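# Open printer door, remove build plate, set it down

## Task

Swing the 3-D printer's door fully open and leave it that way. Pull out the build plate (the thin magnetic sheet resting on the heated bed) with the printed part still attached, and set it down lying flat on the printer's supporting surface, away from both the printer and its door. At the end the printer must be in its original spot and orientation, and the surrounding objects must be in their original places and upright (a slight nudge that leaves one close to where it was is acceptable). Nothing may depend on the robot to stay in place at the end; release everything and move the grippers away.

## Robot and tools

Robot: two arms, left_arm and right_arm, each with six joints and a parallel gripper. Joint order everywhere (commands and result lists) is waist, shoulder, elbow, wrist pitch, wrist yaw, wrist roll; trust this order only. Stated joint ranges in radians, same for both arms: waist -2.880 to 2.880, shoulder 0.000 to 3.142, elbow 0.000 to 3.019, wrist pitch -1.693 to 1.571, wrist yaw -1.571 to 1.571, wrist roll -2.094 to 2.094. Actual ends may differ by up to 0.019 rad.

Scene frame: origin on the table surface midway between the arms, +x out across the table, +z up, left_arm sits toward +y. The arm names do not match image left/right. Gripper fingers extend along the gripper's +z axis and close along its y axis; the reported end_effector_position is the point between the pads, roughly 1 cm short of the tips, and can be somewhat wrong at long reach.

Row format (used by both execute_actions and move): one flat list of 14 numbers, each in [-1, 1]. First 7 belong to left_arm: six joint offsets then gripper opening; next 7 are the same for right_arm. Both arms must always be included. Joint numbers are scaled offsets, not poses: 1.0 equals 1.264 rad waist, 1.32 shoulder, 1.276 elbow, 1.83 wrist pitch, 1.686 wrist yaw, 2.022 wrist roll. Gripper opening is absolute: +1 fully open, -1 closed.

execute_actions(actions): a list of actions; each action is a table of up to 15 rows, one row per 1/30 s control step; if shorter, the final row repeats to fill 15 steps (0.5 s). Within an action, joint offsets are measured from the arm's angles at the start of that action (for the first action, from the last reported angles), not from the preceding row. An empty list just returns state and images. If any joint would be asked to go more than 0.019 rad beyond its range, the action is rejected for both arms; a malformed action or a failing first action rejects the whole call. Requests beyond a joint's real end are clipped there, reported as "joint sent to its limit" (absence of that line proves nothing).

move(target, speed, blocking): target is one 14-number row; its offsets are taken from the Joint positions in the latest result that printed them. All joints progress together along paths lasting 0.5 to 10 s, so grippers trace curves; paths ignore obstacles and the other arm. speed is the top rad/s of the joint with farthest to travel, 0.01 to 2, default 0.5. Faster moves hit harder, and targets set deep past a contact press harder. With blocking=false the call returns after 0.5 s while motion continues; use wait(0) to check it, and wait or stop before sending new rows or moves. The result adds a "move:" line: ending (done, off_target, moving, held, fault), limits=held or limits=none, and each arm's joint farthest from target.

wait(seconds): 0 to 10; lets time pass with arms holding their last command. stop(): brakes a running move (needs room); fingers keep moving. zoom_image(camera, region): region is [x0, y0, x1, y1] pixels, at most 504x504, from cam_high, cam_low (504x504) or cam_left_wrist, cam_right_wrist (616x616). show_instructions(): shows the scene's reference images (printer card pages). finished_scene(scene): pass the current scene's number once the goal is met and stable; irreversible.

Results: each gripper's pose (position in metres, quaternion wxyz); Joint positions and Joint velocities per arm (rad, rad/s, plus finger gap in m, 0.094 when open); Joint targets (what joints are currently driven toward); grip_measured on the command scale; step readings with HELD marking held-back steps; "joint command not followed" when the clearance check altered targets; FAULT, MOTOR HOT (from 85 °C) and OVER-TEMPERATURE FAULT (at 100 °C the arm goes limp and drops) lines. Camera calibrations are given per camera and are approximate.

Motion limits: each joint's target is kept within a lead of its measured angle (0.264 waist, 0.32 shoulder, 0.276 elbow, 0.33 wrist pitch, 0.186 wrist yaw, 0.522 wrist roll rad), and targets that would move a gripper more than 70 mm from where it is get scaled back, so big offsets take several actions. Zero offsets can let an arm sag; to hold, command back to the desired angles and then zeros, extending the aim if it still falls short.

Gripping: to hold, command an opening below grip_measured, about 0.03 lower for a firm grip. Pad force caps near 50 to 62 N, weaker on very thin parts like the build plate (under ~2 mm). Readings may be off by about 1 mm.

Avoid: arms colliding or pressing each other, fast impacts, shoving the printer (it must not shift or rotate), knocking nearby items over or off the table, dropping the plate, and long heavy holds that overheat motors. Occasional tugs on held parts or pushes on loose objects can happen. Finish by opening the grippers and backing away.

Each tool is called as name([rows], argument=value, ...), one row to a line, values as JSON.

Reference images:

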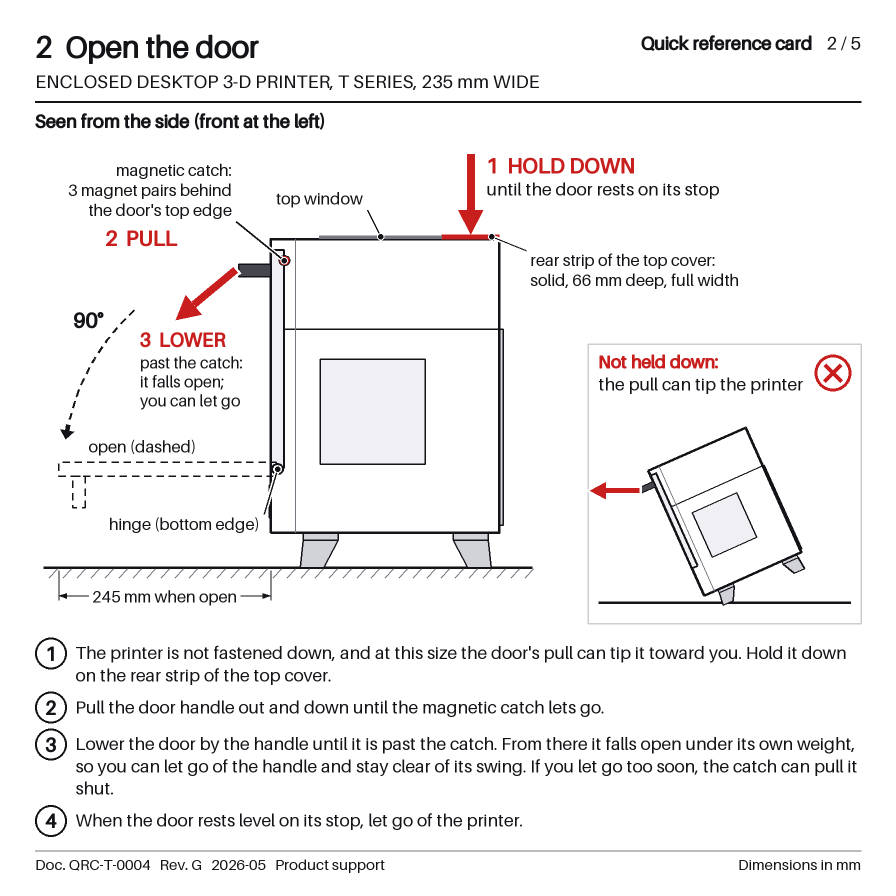

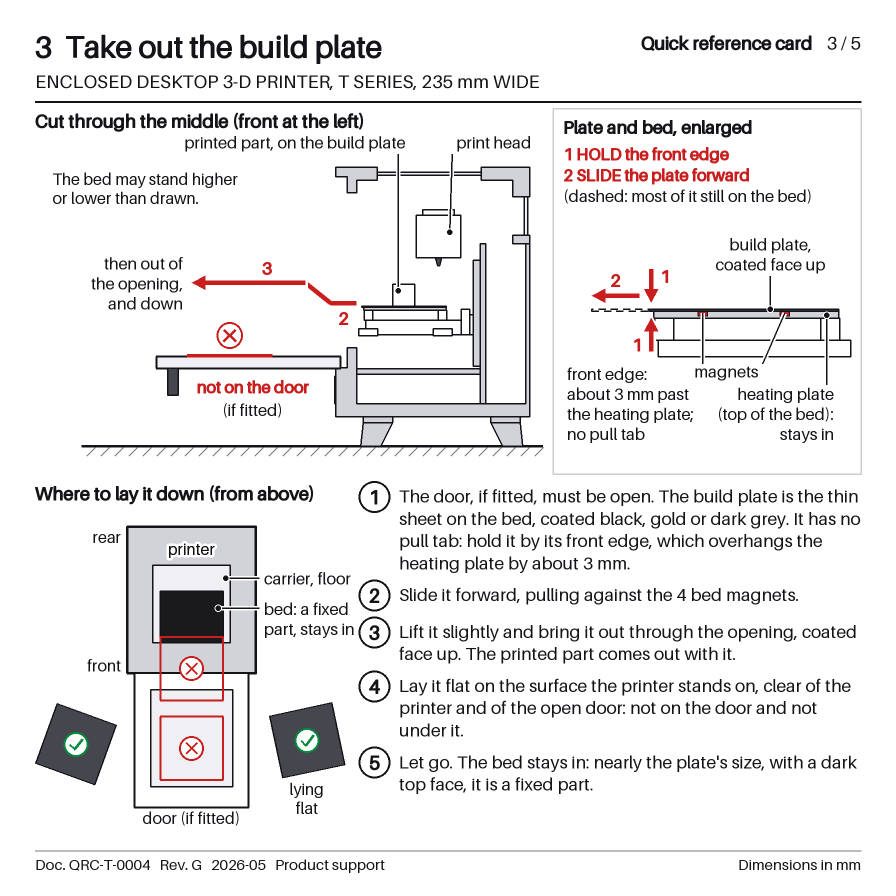

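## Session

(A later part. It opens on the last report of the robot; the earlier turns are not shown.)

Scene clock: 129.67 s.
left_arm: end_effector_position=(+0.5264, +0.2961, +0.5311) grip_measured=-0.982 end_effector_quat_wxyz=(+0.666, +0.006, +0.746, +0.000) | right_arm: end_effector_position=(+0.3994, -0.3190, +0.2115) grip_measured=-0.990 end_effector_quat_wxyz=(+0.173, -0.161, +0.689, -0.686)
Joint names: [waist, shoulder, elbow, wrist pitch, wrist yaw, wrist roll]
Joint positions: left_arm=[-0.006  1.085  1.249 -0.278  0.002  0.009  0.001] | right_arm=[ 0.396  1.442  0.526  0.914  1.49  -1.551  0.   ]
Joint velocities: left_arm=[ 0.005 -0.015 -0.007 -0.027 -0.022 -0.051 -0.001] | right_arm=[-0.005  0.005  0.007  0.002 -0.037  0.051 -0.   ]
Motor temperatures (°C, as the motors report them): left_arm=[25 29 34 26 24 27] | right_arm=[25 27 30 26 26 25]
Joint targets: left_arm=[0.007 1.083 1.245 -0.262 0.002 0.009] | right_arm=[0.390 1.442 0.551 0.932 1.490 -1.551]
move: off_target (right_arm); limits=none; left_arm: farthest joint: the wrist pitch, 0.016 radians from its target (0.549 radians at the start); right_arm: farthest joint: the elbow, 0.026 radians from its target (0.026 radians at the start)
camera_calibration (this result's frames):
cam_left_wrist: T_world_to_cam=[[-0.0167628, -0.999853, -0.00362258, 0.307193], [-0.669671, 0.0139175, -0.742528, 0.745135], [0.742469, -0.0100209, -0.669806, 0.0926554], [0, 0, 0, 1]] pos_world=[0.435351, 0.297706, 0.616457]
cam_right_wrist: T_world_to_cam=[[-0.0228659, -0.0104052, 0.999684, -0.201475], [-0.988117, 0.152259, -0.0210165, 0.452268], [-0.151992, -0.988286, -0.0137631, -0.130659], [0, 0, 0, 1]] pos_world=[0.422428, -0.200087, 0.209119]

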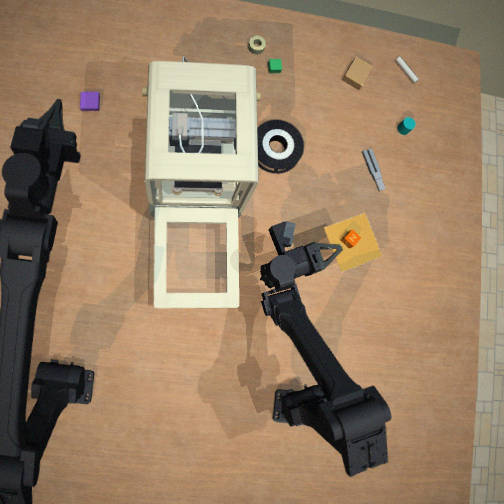

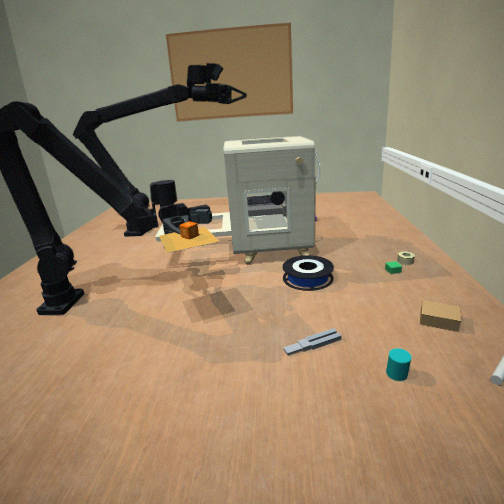

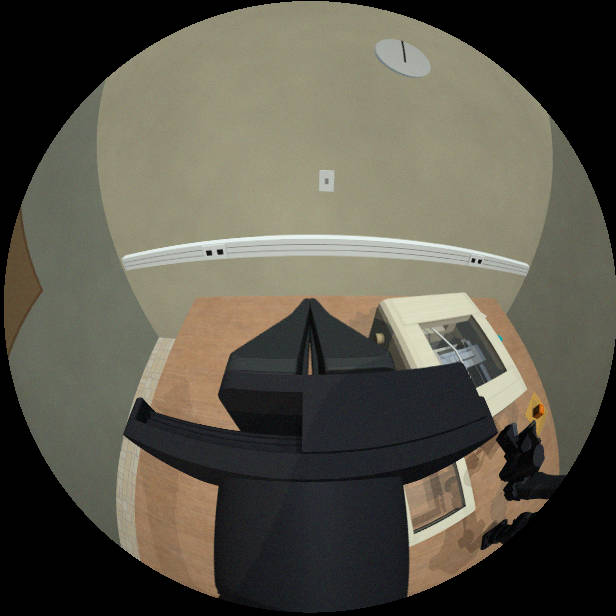

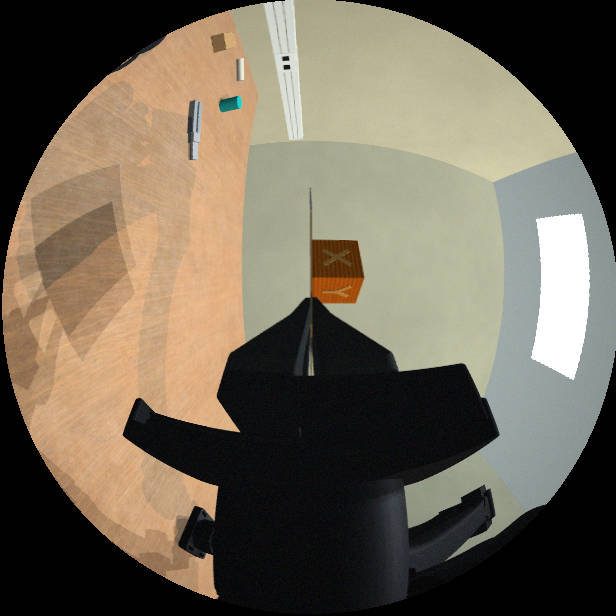

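move(target=[0,0,0,0,0,0,-1, -0.32,-0.14,-0.197,0.062,-0.885,-0.014,-1], speed=0.4)

move(target=[0,0,0,0,0,0,-1, 0,0,0,-0.275,0,0,-1], speed=0.25)

Scene clock: 136.03 s.
left_arm: end_effector_position=(+0.5264, +0.2961, +0.5311) grip_measured=-0.982 end_effector_quat_wxyz=(+0.666, +0.006, +0.746, +0.000) | right_arm: end_effector_position=(+0.4299, -0.2983, +0.1865) grip_measured=-0.990 end_effector_quat_wxyz=(+0.497, -0.505, +0.503, -0.495)
Joint names: [waist, shoulder, elbow, wrist pitch, wrist yaw, wrist roll]
Joint positions: left_arm=[-0.006  1.085  1.249 -0.278  0.002  0.009  0.001] | right_arm=[ 0.005  1.282  0.277  0.989  0.001 -1.571  0.   ]
Joint velocities: left_arm=[-0.015 -0.005  0.012  0.027  0.022  0.051  0.001] | right_arm=[ 0.005 -0.005 -0.022 -0.002 -0.022  0.037  0.001]
Motor temperatures (°C, as the motors report them): left_arm=[25 29 35 26 24 27] | right_arm=[25 27 30 26 26 25]
Joint targets: left_arm=[-0.006 1.085 1.249 -0.278 0.002 0.009] | right_arm=[-0.008 1.257 0.275 1.027 -0.002 -1.579]
move: off_target (right_arm); limits=none; left_arm: farthest joint: the waist, 0.000 radians from its target (0.000 radians at the start); right_arm: farthest joint: the wrist pitch, 0.039 radians from its target (0.114 radians at the start)
camera_calibration (this result's frames):
cam_left_wrist: T_world_to_cam=[[-0.0167628, -0.999853, -0.00362258, 0.307193], [-0.669671, 0.0139175, -0.742528, 0.745135], [0.742469, -0.0100209, -0.669806, 0.0926554], [0, 0, 0, 1]] pos_world=[0.435351, 0.297706, 0.616457]
cam_right_wrist: T_world_to_cam=[[0.0143081, -0.0075318, 0.999869, -0.190774], [-0.585028, -0.81101, 0.00226259, 0.0137456], [0.810887, -0.584984, -0.0160103, -0.39909], [0, 0, 0, 1]] pos_world=[0.334388, -0.22375, 0.184328]

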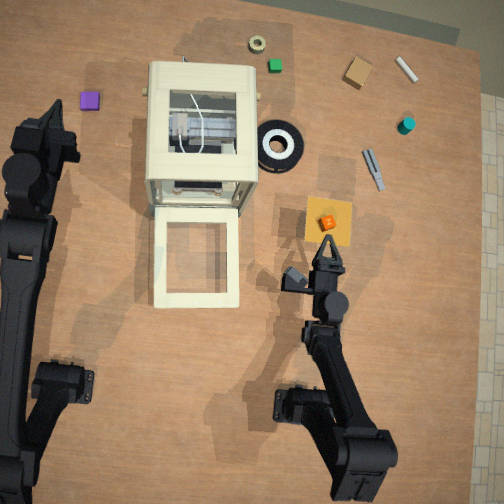

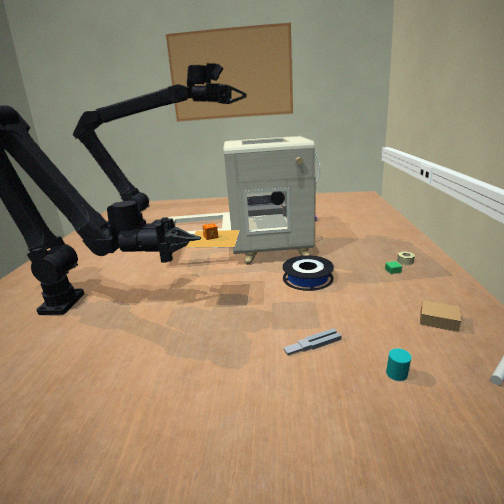

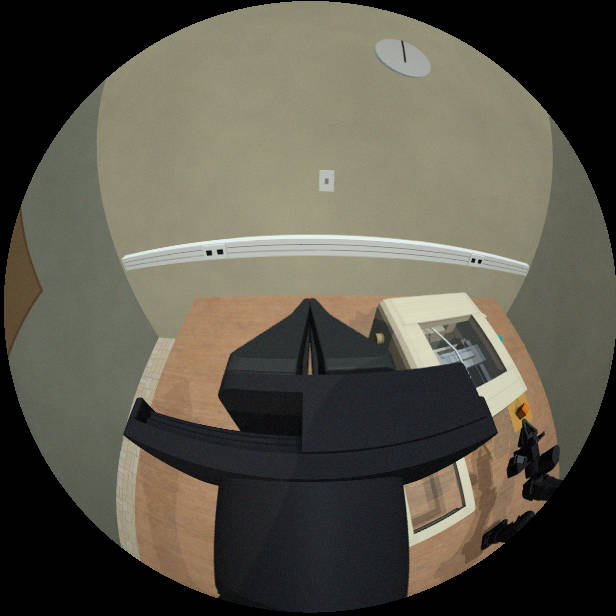

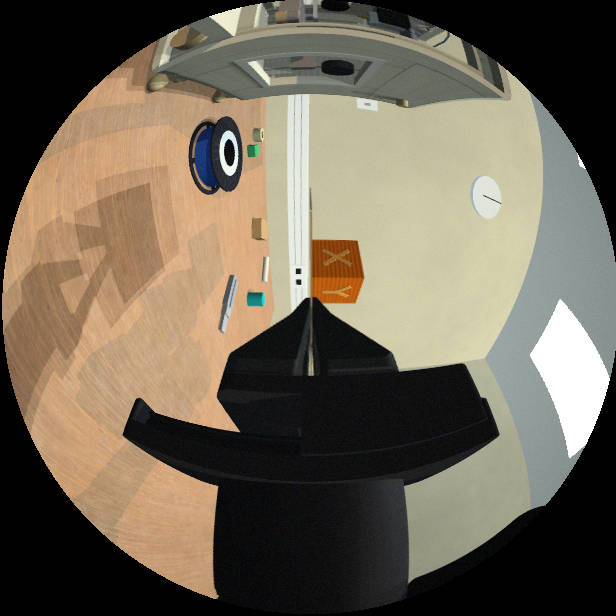

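Scene clock: 138.40 s.
left_arm: end_effector_position=(+0.5264, +0.2961, +0.5311) grip_measured=-0.982 end_effector_quat_wxyz=(+0.666, +0.006, +0.746, +0.000) | right_arm: end_effector_position=(+0.3986, -0.2984, +0.0703) grip_measured=-0.990 end_effector_quat_wxyz=(-0.358, +0.611, -0.609, +0.357)
Joint names: [waist, shoulder, elbow, wrist pitch, wrist yaw, wrist roll]
Joint positions: left_arm=[-0.006  1.085  1.249 -0.278  0.002  0.009  0.001] | right_arm=[ 0.005  1.282  0.277  0.494  0.001 -1.571  0.   ]
Joint velocities: left_arm=[ 0.015  0.015 -0.002  0.002  0.037 -0.007 -0.   ] | right_arm=[ 0.005 -0.005 -0.017 -0.012  0.051  0.037  0.001]
Motor temperatures (°C, as the motors report them): left_arm=[25 28 35 26 24 27] | right_arm=[25 27 30 26 26 25]
Joint targets: left_arm=[-0.006 1.085 1.249 -0.278 0.002 0.009] | right_arm=[0.005 1.282 0.277 0.486 0.001 -1.571]
move: done; limits=none; left_arm: farthest joint: the waist, 0.000 radians from its target (0.000 radians at the start); right_arm: farthest joint: the wrist pitch, 0.009 radians from its target (0.503 radians at the start)
camera_calibration (this result's frames):
cam_left_wrist: T_world_to_cam=[[-0.0167628, -0.999853, -0.00362258, 0.307193], [-0.669671, 0.0139175, -0.742528, 0.745135], [0.742469, -0.0100209, -0.669806, 0.0926554], [0, 0, 0, 1]] pos_world=[0.435351, 0.297706, 0.616457]
cam_right_wrist: T_world_to_cam=[[0.487028, -0.0049903, 0.873372, -0.252922], [-0.513381, -0.810625, 0.28165, -0.0525684], [0.706572, -0.585545, -0.397359, -0.307385], [0, 0, 0, 1]] pos_world=[0.313382, -0.223863, 0.113558]

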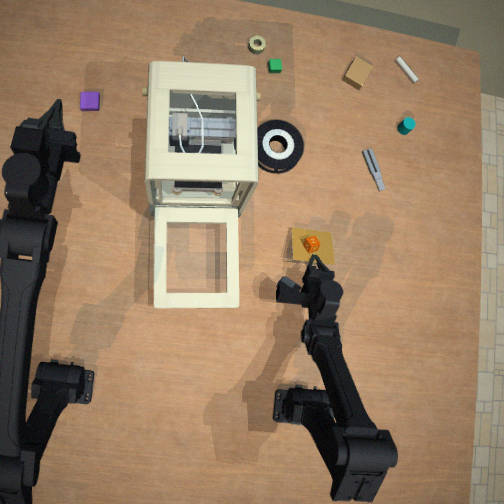

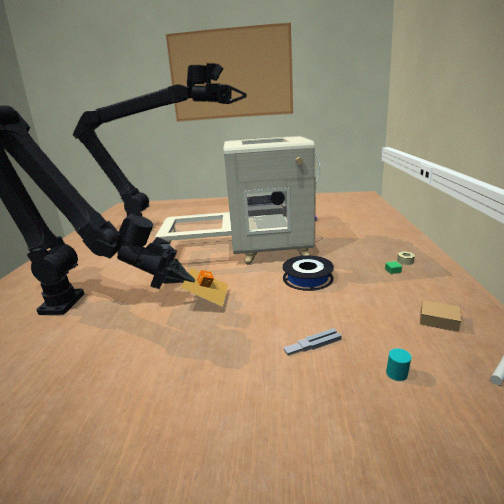

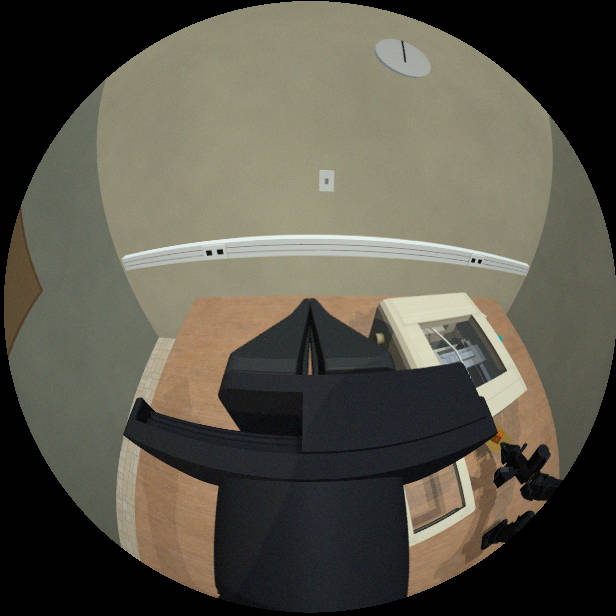

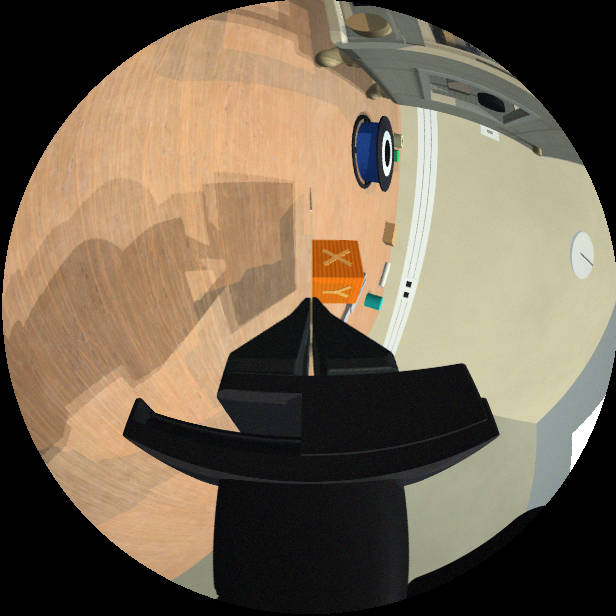

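move(target=[0,0,0,0,0,0,-1, 0,0.235,0,0.24,0,0,-1], speed=0.15)

zoom_image(camera="cam_low", region=[100, 220, 260, 340])

Scene clock: 142.87 s.
left_arm: end_effector_position=(+0.5264, +0.2961, +0.5311) grip_measured=-0.982 end_effector_quat_wxyz=(+0.666, +0.006, +0.746, +0.000) | right_arm: end_effector_position=(+0.4203, -0.2983, +0.0422) grip_measured=-0.990 end_effector_quat_wxyz=(-0.389, +0.592, -0.589, +0.388)
Joint names: [waist, shoulder, elbow, wrist pitch, wrist yaw, wrist roll]
Joint positions: left_arm=[-0.006  1.085  1.249 -0.278  0.002  0.009  0.001] | right_arm=[ 0.005  1.583  0.277  0.899  0.001 -1.571  0.   ]
Joint velocities: left_arm=[-0.024 -0.015 -0.007  0.012 -0.081  0.037 -0.   ] | right_arm=[-0.015 -0.005 -0.002 -0.007 -0.051  0.037  0.   ]
Motor temperatures (°C, as the motors report them): left_arm=[25 28 35 26 24 27] | right_arm=[25 26 30 26 26 25]
Joint targets: left_arm=[-0.006 1.085 1.249 -0.278 0.002 0.009] | right_arm=[0.005 1.592 0.277 0.933 0.001 -1.571]
move: off_target (right_arm); limits=none; left_arm: farthest joint: the waist, 0.000 radians from its target (0.000 radians at the start); right_arm: farthest joint: the wrist pitch, 0.034 radians from its target (0.439 radians at the start)
camera_calibration (this result's frames):
cam_left_wrist: T_world_to_cam=[[-0.0167628, -0.999853, -0.00362258, 0.307193], [-0.669671, 0.0139175, -0.742528, 0.745135], [0.742469, -0.0100209, -0.669806, 0.0926554], [0, 0, 0, 1]] pos_world=[0.435351, 0.297706, 0.616457]
cam_right_wrist: T_world_to_cam=[[0.394651, -0.00548695, 0.918815, -0.20216], [-0.539595, -0.810766, 0.226926, -0.0201064], [0.743698, -0.585345, -0.32293, -0.352539], [0, 0, 0, 1]] pos_world=[0.331116, -0.223768, 0.0764652]

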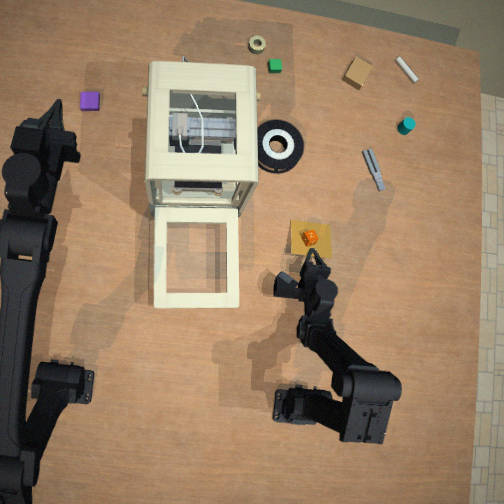

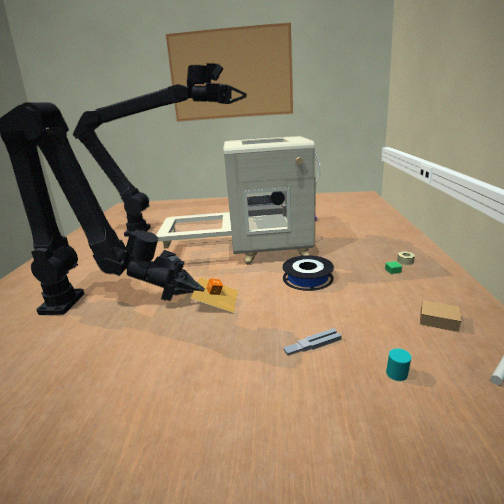

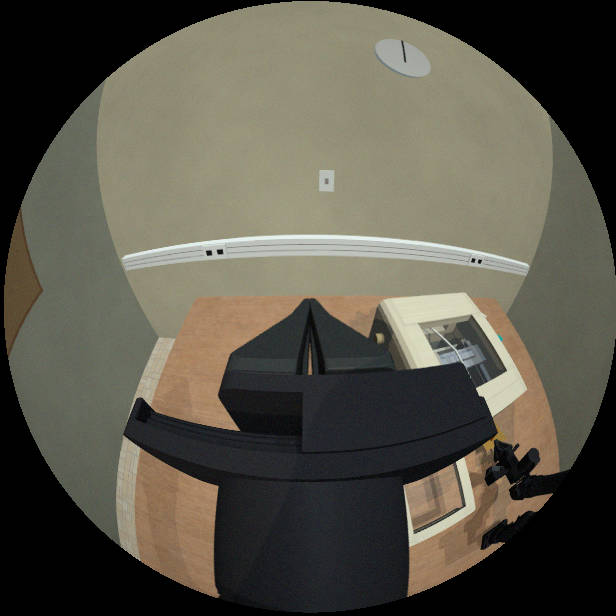

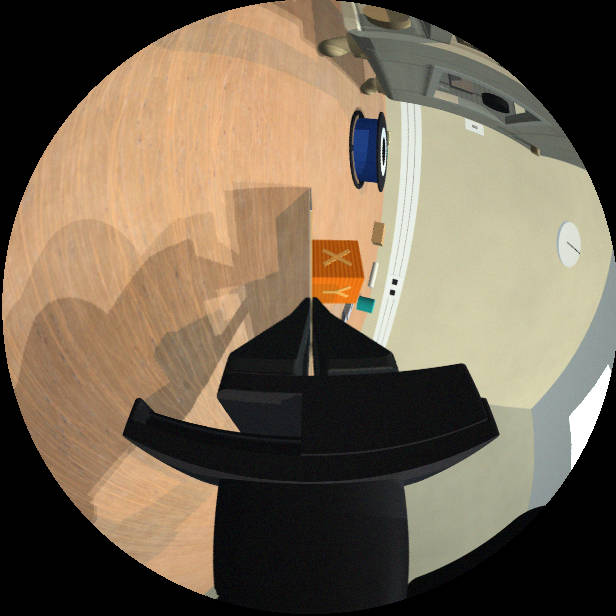

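Region (100, 220, 260, 340) of cam_low's 504x504 image, scaled by 3.150, with more detail than that image has; it fills the top 378 rows of this view, and the rest is white.

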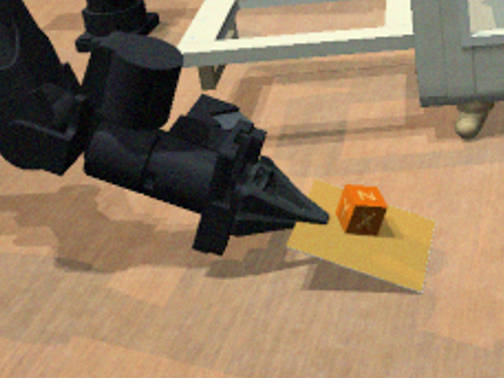

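execute_actions([
  [[0,0,0,0,0,0,-1, 0,0,0,0,0,0,-0.95],[0,0,0,0,0,0,-1, 0,0,0,0,0,0,-0.93],[0,0,0,0,0,0,-1, 0,0,0,0,0,0,-0.91],[0,0,0,0,0,0,-1, 0,0,0,0,0,0,-0.89],[0,0,0,0,0,0,-1, 0,0,0,0,0,0,-0.87],[0,0,0,0,0,0,-1, 0,0,0,0,0,0,-0.85],[0,0,0,0,0,0,-1, 0,0,0,0,0,0,-0.83],[0,0,0,0,0,0,-1, 0,0,0,0,0,0,-0.81],[0,0,0,0,0,0,-1, 0,0,0,0,0,0,-0.79],[0,0,0,0,0,0,-1, 0,0,0,0,0,0,-0.77],[0,0,0,0,0,0,-1, 0,0,0,0,0,0,-0.75]],
])

move(target=[0,0,0,0,0,0,-1, 0,0,0,-0.06,0,0,-0.75], speed=0.06)

zoom_image(camera="cam_low", region=[100, 220, 260, 340])

Scene clock: 145.73 s.
left_arm: end_effector_position=(+0.5264, +0.2961, +0.5311) grip_measured=-0.982 end_effector_quat_wxyz=(+0.666, +0.006, +0.746, +0.000) | right_arm: end_effector_position=(+0.4203, -0.2983, +0.0422) grip_measured=-0.752 end_effector_quat_wxyz=(-0.389, +0.592, -0.589, +0.388)
Joint names: [waist, shoulder, elbow, wrist pitch, wrist yaw, wrist roll]
Joint positions: left_arm=[-0.006  1.085  1.249 -0.278  0.002  0.009  0.001] | right_arm=[ 0.005  1.583  0.277  0.899  0.001 -1.571  0.012]
Joint velocities: left_arm=[-0.015  0.005 -0.012 -0.017 -0.037 -0.081  0.   ] | right_arm=[ 0.005 -0.015 -0.012 -0.012  0.051 -0.007 -0.001]
Motor temperatures (°C, as the motors report them): left_arm=[25 28 35 26 24 27] | right_arm=[25 26 30 26 26 25]
Joint targets: left_arm=[-0.006 1.085 1.249 -0.278 0.002 0.009] | right_arm=[0.005 1.583 0.277 0.899 0.001 -1.571]
Step readings (joint positions):
0: left_arm=[-0.006 1.085 1.249 -0.278 0.002 0.009] | right_arm=[0.005 1.583 0.277 0.899 0.001 -1.571]
1: left_arm=[-0.006 1.085 1.249 -0.278 0.002 0.009] | right_arm=[0.005 1.583 0.277 0.899 0.001 -1.571]
2: left_arm=[-0.006 1.085 1.249 -0.278 0.002 0.009] | right_arm=[0.005 1.583 0.277 0.899 0.001 -1.571]
4: left_arm=[-0.006 1.085 1.249 -0.278 0.002 0.009] | right_arm=[0.005 1.583 0.277 0.899 0.001 -1.571]
8: left_arm=[-0.006 1.085 1.249 -0.278 0.002 0.009] | right_arm=[0.005 1.583 0.277 0.899 0.001 -1.571]
15: Joint positions above
camera_calibration (this result's frames):
cam_left_wrist: T_world_to_cam=[[-0.0167628, -0.999853, -0.00362258, 0.307193], [-0.669671, 0.0139175, -0.742528, 0.745135], [0.742469, -0.0100209, -0.669806, 0.0926554], [0, 0, 0, 1]] pos_world=[0.435351, 0.297706, 0.616457]
cam_right_wrist: T_world_to_cam=[[0.394651, -0.00548695, 0.918815, -0.20216], [-0.539595, -0.810766, 0.226926, -0.0201064], [0.743698, -0.585345, -0.32293, -0.352539], [0, 0, 0, 1]] pos_world=[0.331116, -0.223768, 0.0764652]

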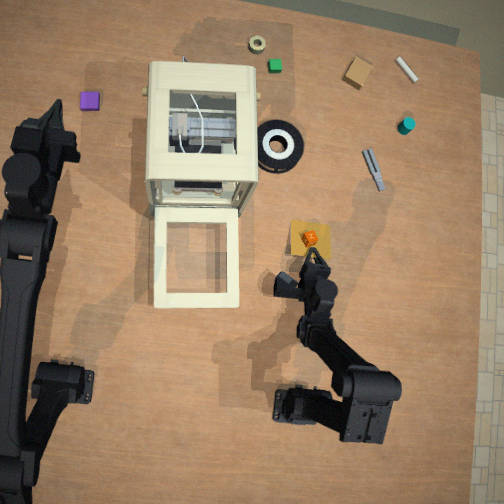

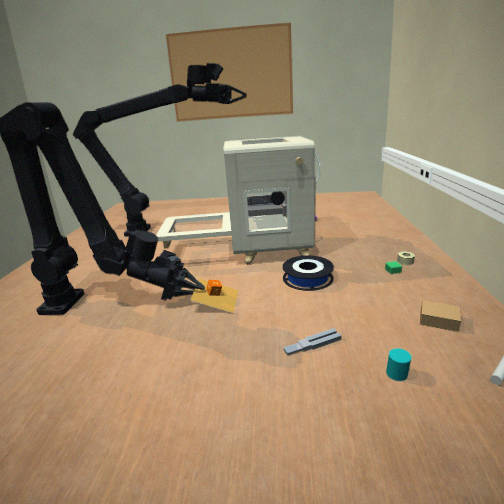

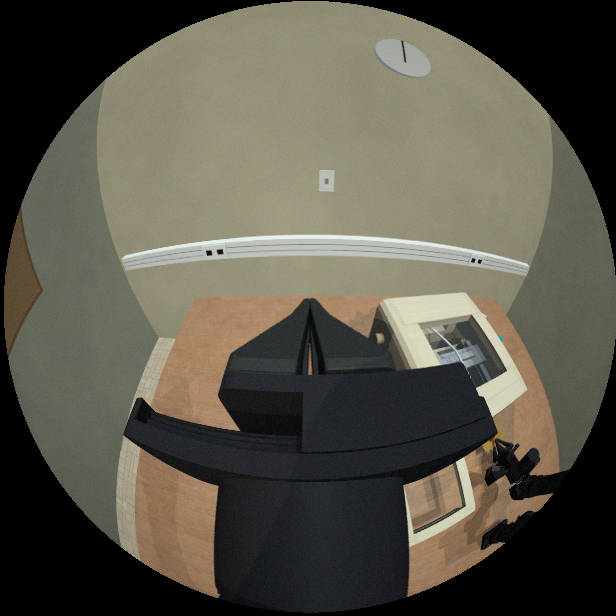

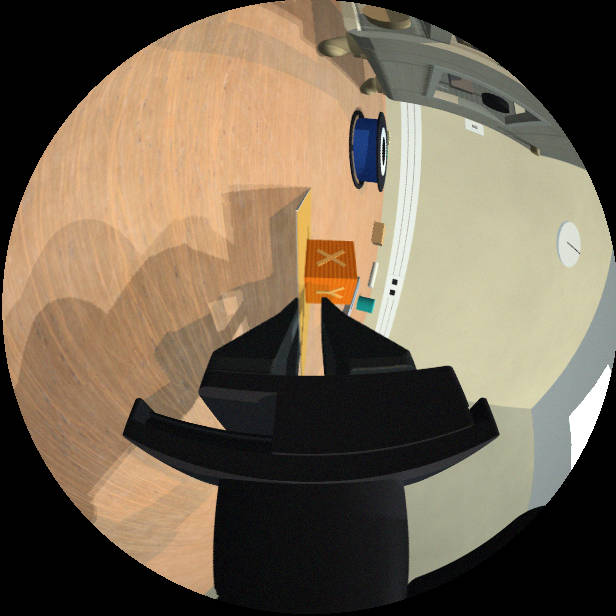

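Scene clock: 147.87 s.
left_arm: end_effector_position=(+0.5264, +0.2961, +0.5311) grip_measured=-0.982 end_effector_quat_wxyz=(+0.666, +0.006, +0.746, +0.000) | right_arm: end_effector_position=(+0.4098, -0.2984, +0.0208) grip_measured=-0.752 end_effector_quat_wxyz=(-0.360, +0.610, -0.607, +0.359)
Joint names: [waist, shoulder, elbow, wrist pitch, wrist yaw, wrist roll]
Joint positions: left_arm=[-0.006  1.085  1.249 -0.278  0.002  0.009  0.001] | right_arm=[ 0.005  1.583  0.277  0.802  0.001 -1.571  0.012]
Joint velocities: left_arm=[-0.005  0.005 -0.027  0.007 -0.051 -0.022 -0.   ] | right_arm=[ 0.005 -0.005 -0.007 -0.002 -0.037 -0.022 -0.001]
Motor temperatures (°C, as the motors report them): left_arm=[25 28 35 26 24 27] | right_arm=[25 26 29 26 26 25]
Joint targets: left_arm=[-0.006 1.085 1.249 -0.278 0.002 0.009] | right_arm=[0.005 1.583 0.277 0.789 0.001 -1.571]
move: done; limits=none; left_arm: farthest joint: the waist, 0.000 radians from its target (0.000 radians at the start); right_arm: farthest joint: the wrist pitch, 0.013 radians from its target (0.110 radians at the start)
camera_calibration (this result's frames):
cam_left_wrist: T_world_to_cam=[[-0.0167628, -0.999853, -0.00362258, 0.307193], [-0.669671, 0.0139175, -0.742528, 0.745135], [0.742469, -0.0100209, -0.669806, 0.0926554], [0, 0, 0, 1]] pos_world=[0.435351, 0.297706, 0.616457]
cam_right_wrist: T_world_to_cam=[[0.481688, -0.00501901, 0.876328, -0.213019], [-0.515091, -0.810634, 0.278485, -0.0320391], [0.708984, -0.585532, -0.393058, -0.336042], [0, 0, 0, 1]] pos_world=[0.324354, -0.223804, 0.0635135]

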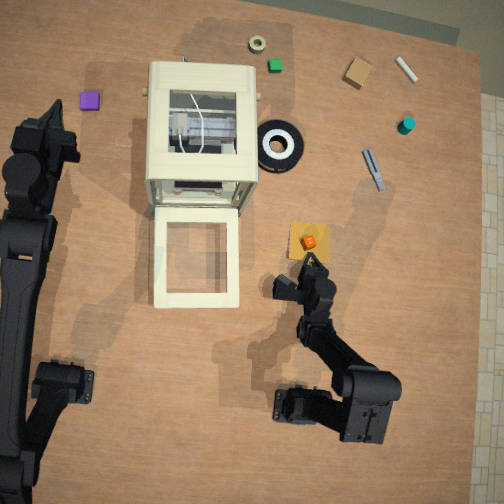

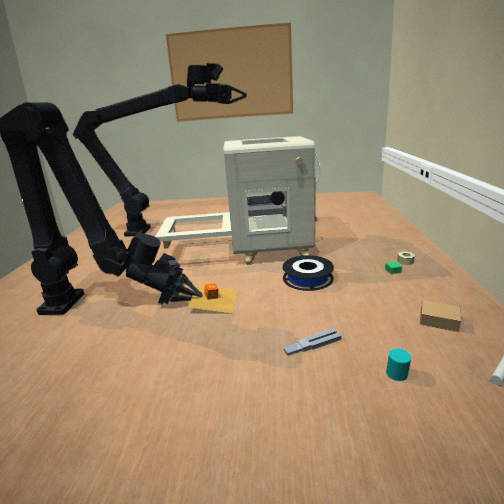

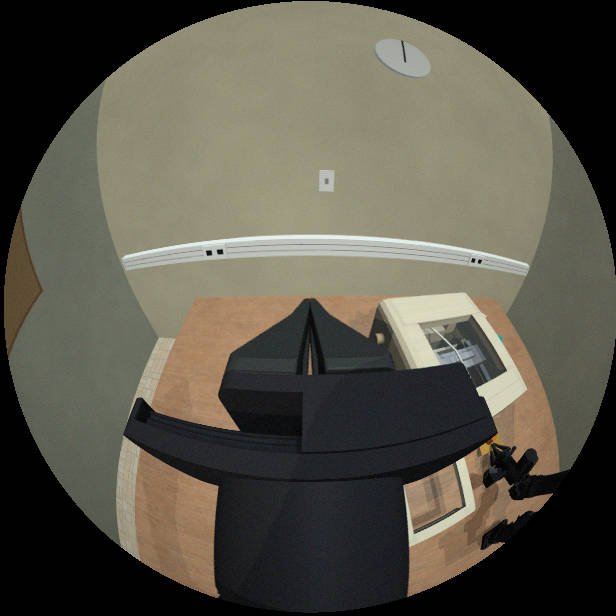

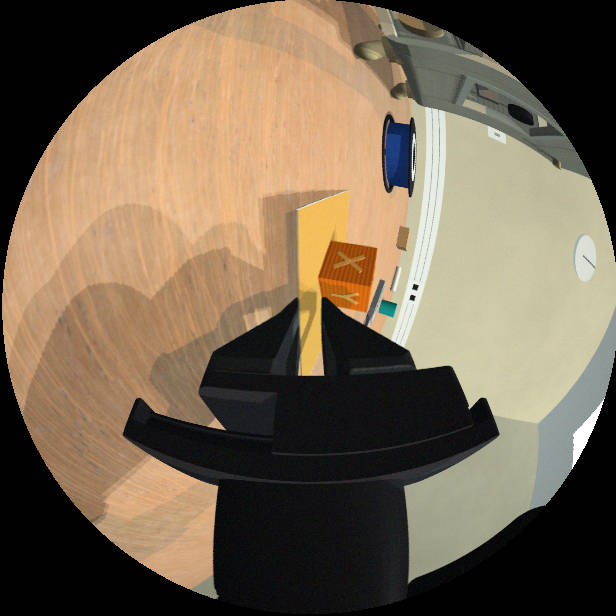

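Region (100, 220, 260, 340) of cam_low's 504x504 image, scaled by 3.150, with more detail than that image has; it fills the top 378 rows of this view, and the rest is white.

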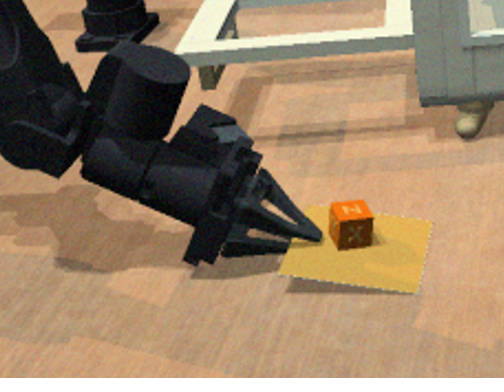

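move(target=[0,0,0,0,0,0,-1, 0,-0.165,0.136,-0.325,0,0,-0.72], speed=0.2)

zoom_image(camera="cam_low", region=[100, 220, 260, 340])

Scene clock: 152.40 s.
left_arm: end_effector_position=(+0.5264, +0.2961, +0.5311) grip_measured=-0.982 end_effector_quat_wxyz=(+0.666, +0.006, +0.746, +0.000) | right_arm: end_effector_position=(+0.4063, -0.2984, +0.0256) grip_measured=-0.722 end_effector_quat_wxyz=(-0.277, +0.652, -0.649, +0.276)
Joint names: [waist, shoulder, elbow, wrist pitch, wrist yaw, wrist roll]
Joint positions: left_arm=[-0.006  1.085  1.249 -0.278  0.002  0.009  0.001] | right_arm=[ 0.005  1.386  0.398  0.221  0.001 -1.571  0.013]
Joint velocities: left_arm=[-0.005 -0.005  0.002 -0.007 -0.022 -0.007  0.001] | right_arm=[-0.005  0.005 -0.012 -0.007 -0.037 -0.11   0.001]
Motor temperatures (°C, as the motors report them): left_arm=[25 28 35 26 24 27] | right_arm=[25 26 30 26 26 25]
Joint targets: left_arm=[-0.006 1.085 1.249 -0.278 0.002 0.009] | right_arm=[0.005 1.365 0.451 0.207 0.001 -1.571]
move: off_target (right_arm); limits=none; left_arm: farthest joint: the waist, 0.000 radians from its target (0.000 radians at the start); right_arm: farthest joint: the elbow, 0.052 radians from its target (0.173 radians at the start)
camera_calibration (this result's frames):
cam_left_wrist: T_world_to_cam=[[-0.0167628, -0.999853, -0.00362258, 0.307193], [-0.669671, 0.0139175, -0.742528, 0.745135], [0.742469, -0.0100209, -0.669806, 0.0926554], [0, 0, 0, 1]] pos_world=[0.435351, 0.297706, 0.616457]
cam_right_wrist: T_world_to_cam=[[0.693107, -0.00388235, 0.720824, -0.297116], [-0.424742, -0.810148, 0.404046, -0.0749686], [0.582406, -0.586212, -0.563168, -0.276109], [0, 0, 0, 1]] pos_world=[0.334898, -0.223747, 0.0889637]

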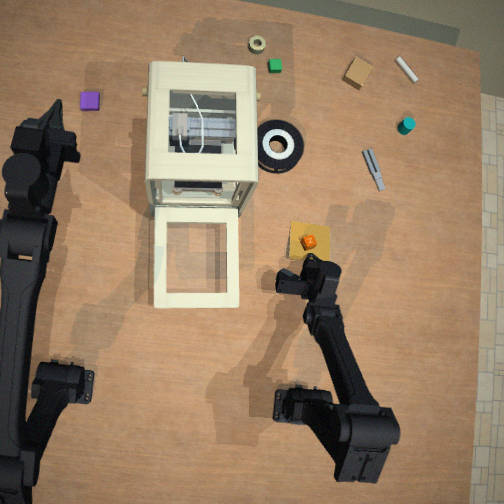

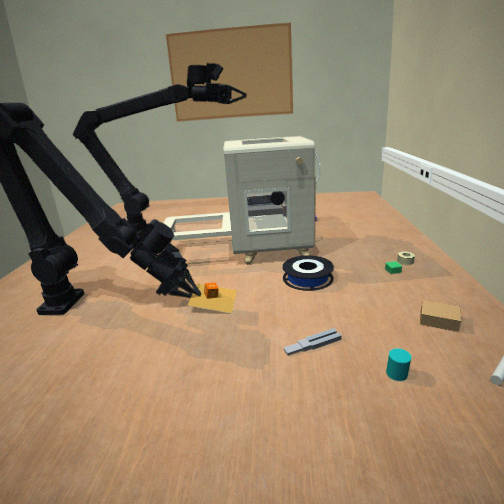

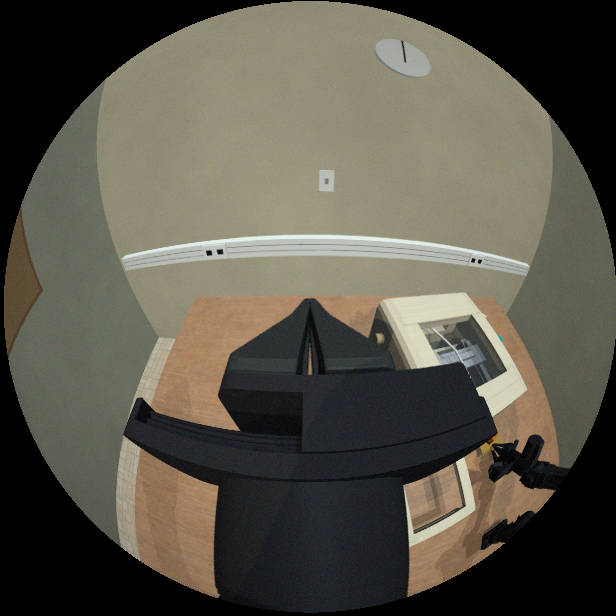

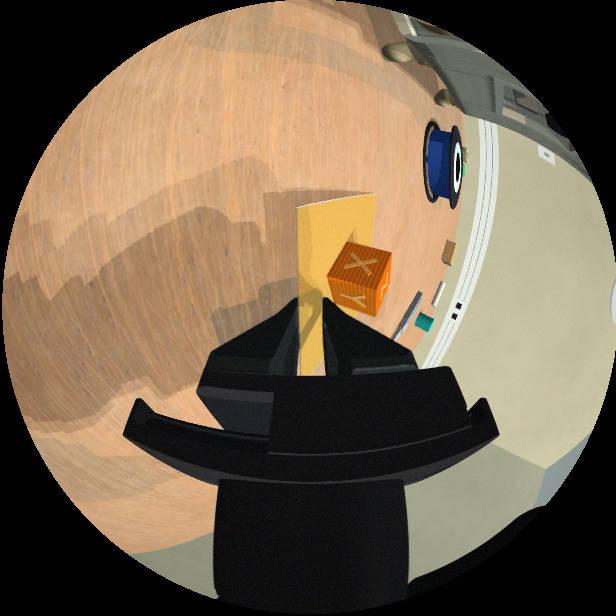

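Region (100, 220, 260, 340) of cam_low's 504x504 image, scaled by 3.150, with more detail than that image has; it fills the top 378 rows of this view, and the rest is white.

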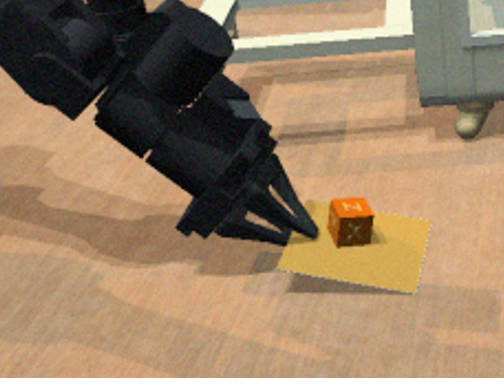

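move(target=[0,0,0,0,0,0,-1, 0,0,0.03,-0.035,0,0,-0.6], speed=0.05)

zoom_image(camera="cam_low", region=[100, 220, 260, 340])

Scene clock: 154.73 s.
left_arm: end_effector_position=(+0.5264, +0.2961, +0.5311) grip_measured=-0.982 end_effector_quat_wxyz=(+0.666, +0.006, +0.746, +0.000) | right_arm: end_effector_position=(+0.3972, -0.2985, +0.0167) grip_measured=-0.602 end_effector_quat_wxyz=(-0.260, +0.659, -0.656, +0.259)
Joint names: [waist, shoulder, elbow, wrist pitch, wrist yaw, wrist roll]
Joint positions: left_arm=[-0.006  1.085  1.249 -0.278  0.002  0.009  0.001] | right_arm=[ 0.005  1.386  0.398  0.169  0.001 -1.571  0.019]
Joint velocities: left_arm=[-0.005 -0.015  0.002 -0.012  0.051  0.007  0.001] | right_arm=[ 0.015  0.005  0.007  0.017 -0.007  0.037 -0.   ]
Motor temperatures (°C, as the motors report them): left_arm=[25 28 35 26 24 27] | right_arm=[25 26 30 26 26 25]
Joint targets: left_arm=[-0.006 1.085 1.249 -0.278 0.002 0.009] | right_arm=[0.005 1.386 0.436 0.156 0.001 -1.571]
move: off_target (right_arm); limits=none; left_arm: farthest joint: the waist, 0.000 radians from its target (0.000 radians at the start); right_arm: farthest joint: the elbow, 0.038 radians from its target (0.038 radians at the start)
camera_calibration (this result's frames):
cam_left_wrist: T_world_to_cam=[[-0.0167628, -0.999853, -0.00362258, 0.307193], [-0.669671, 0.0139175, -0.742528, 0.745135], [0.742469, -0.0100209, -0.669806, 0.0926554], [0, 0, 0, 1]] pos_world=[0.435351, 0.297706, 0.616457]
cam_right_wrist: T_world_to_cam=[[0.729554, -0.0036864, 0.683913, -0.298169], [-0.403213, -0.810033, 0.425754, -0.0841376], [0.552423, -0.586373, -0.592449, -0.263526], [0, 0, 0, 1]] pos_world=[0.329183, -0.223778, 0.0836183]

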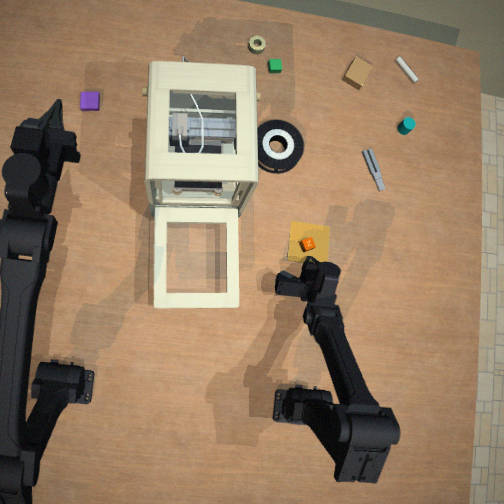

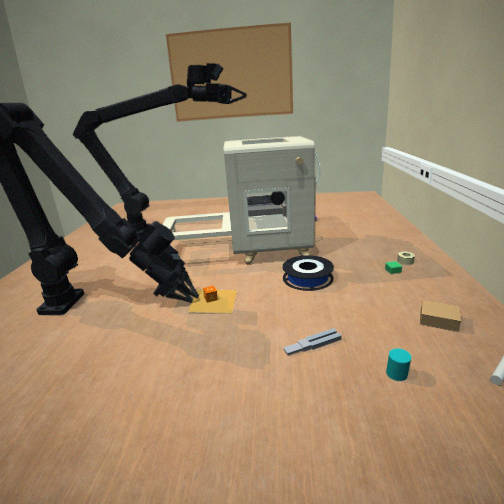

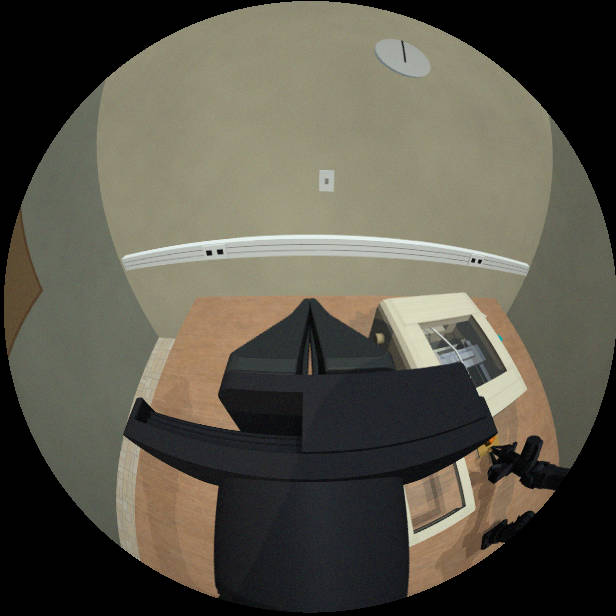

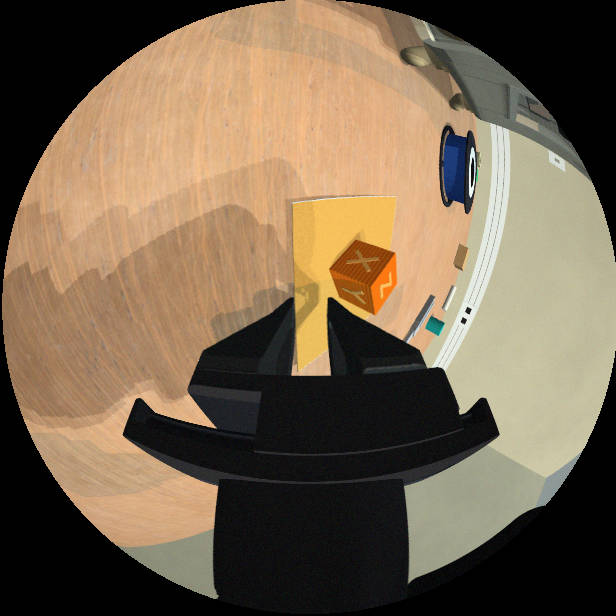

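Region (100, 220, 260, 340) of cam_low's 504x504 image, scaled by 3.150, with more detail than that image has; it fills the top 378 rows of this view, and the rest is white.

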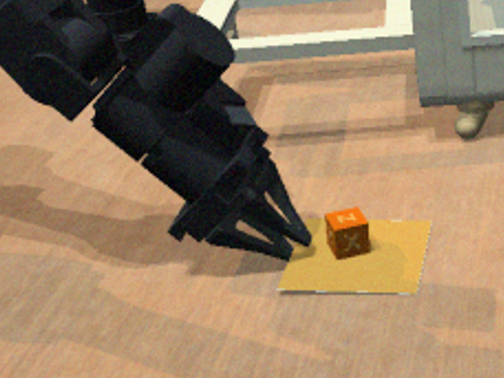

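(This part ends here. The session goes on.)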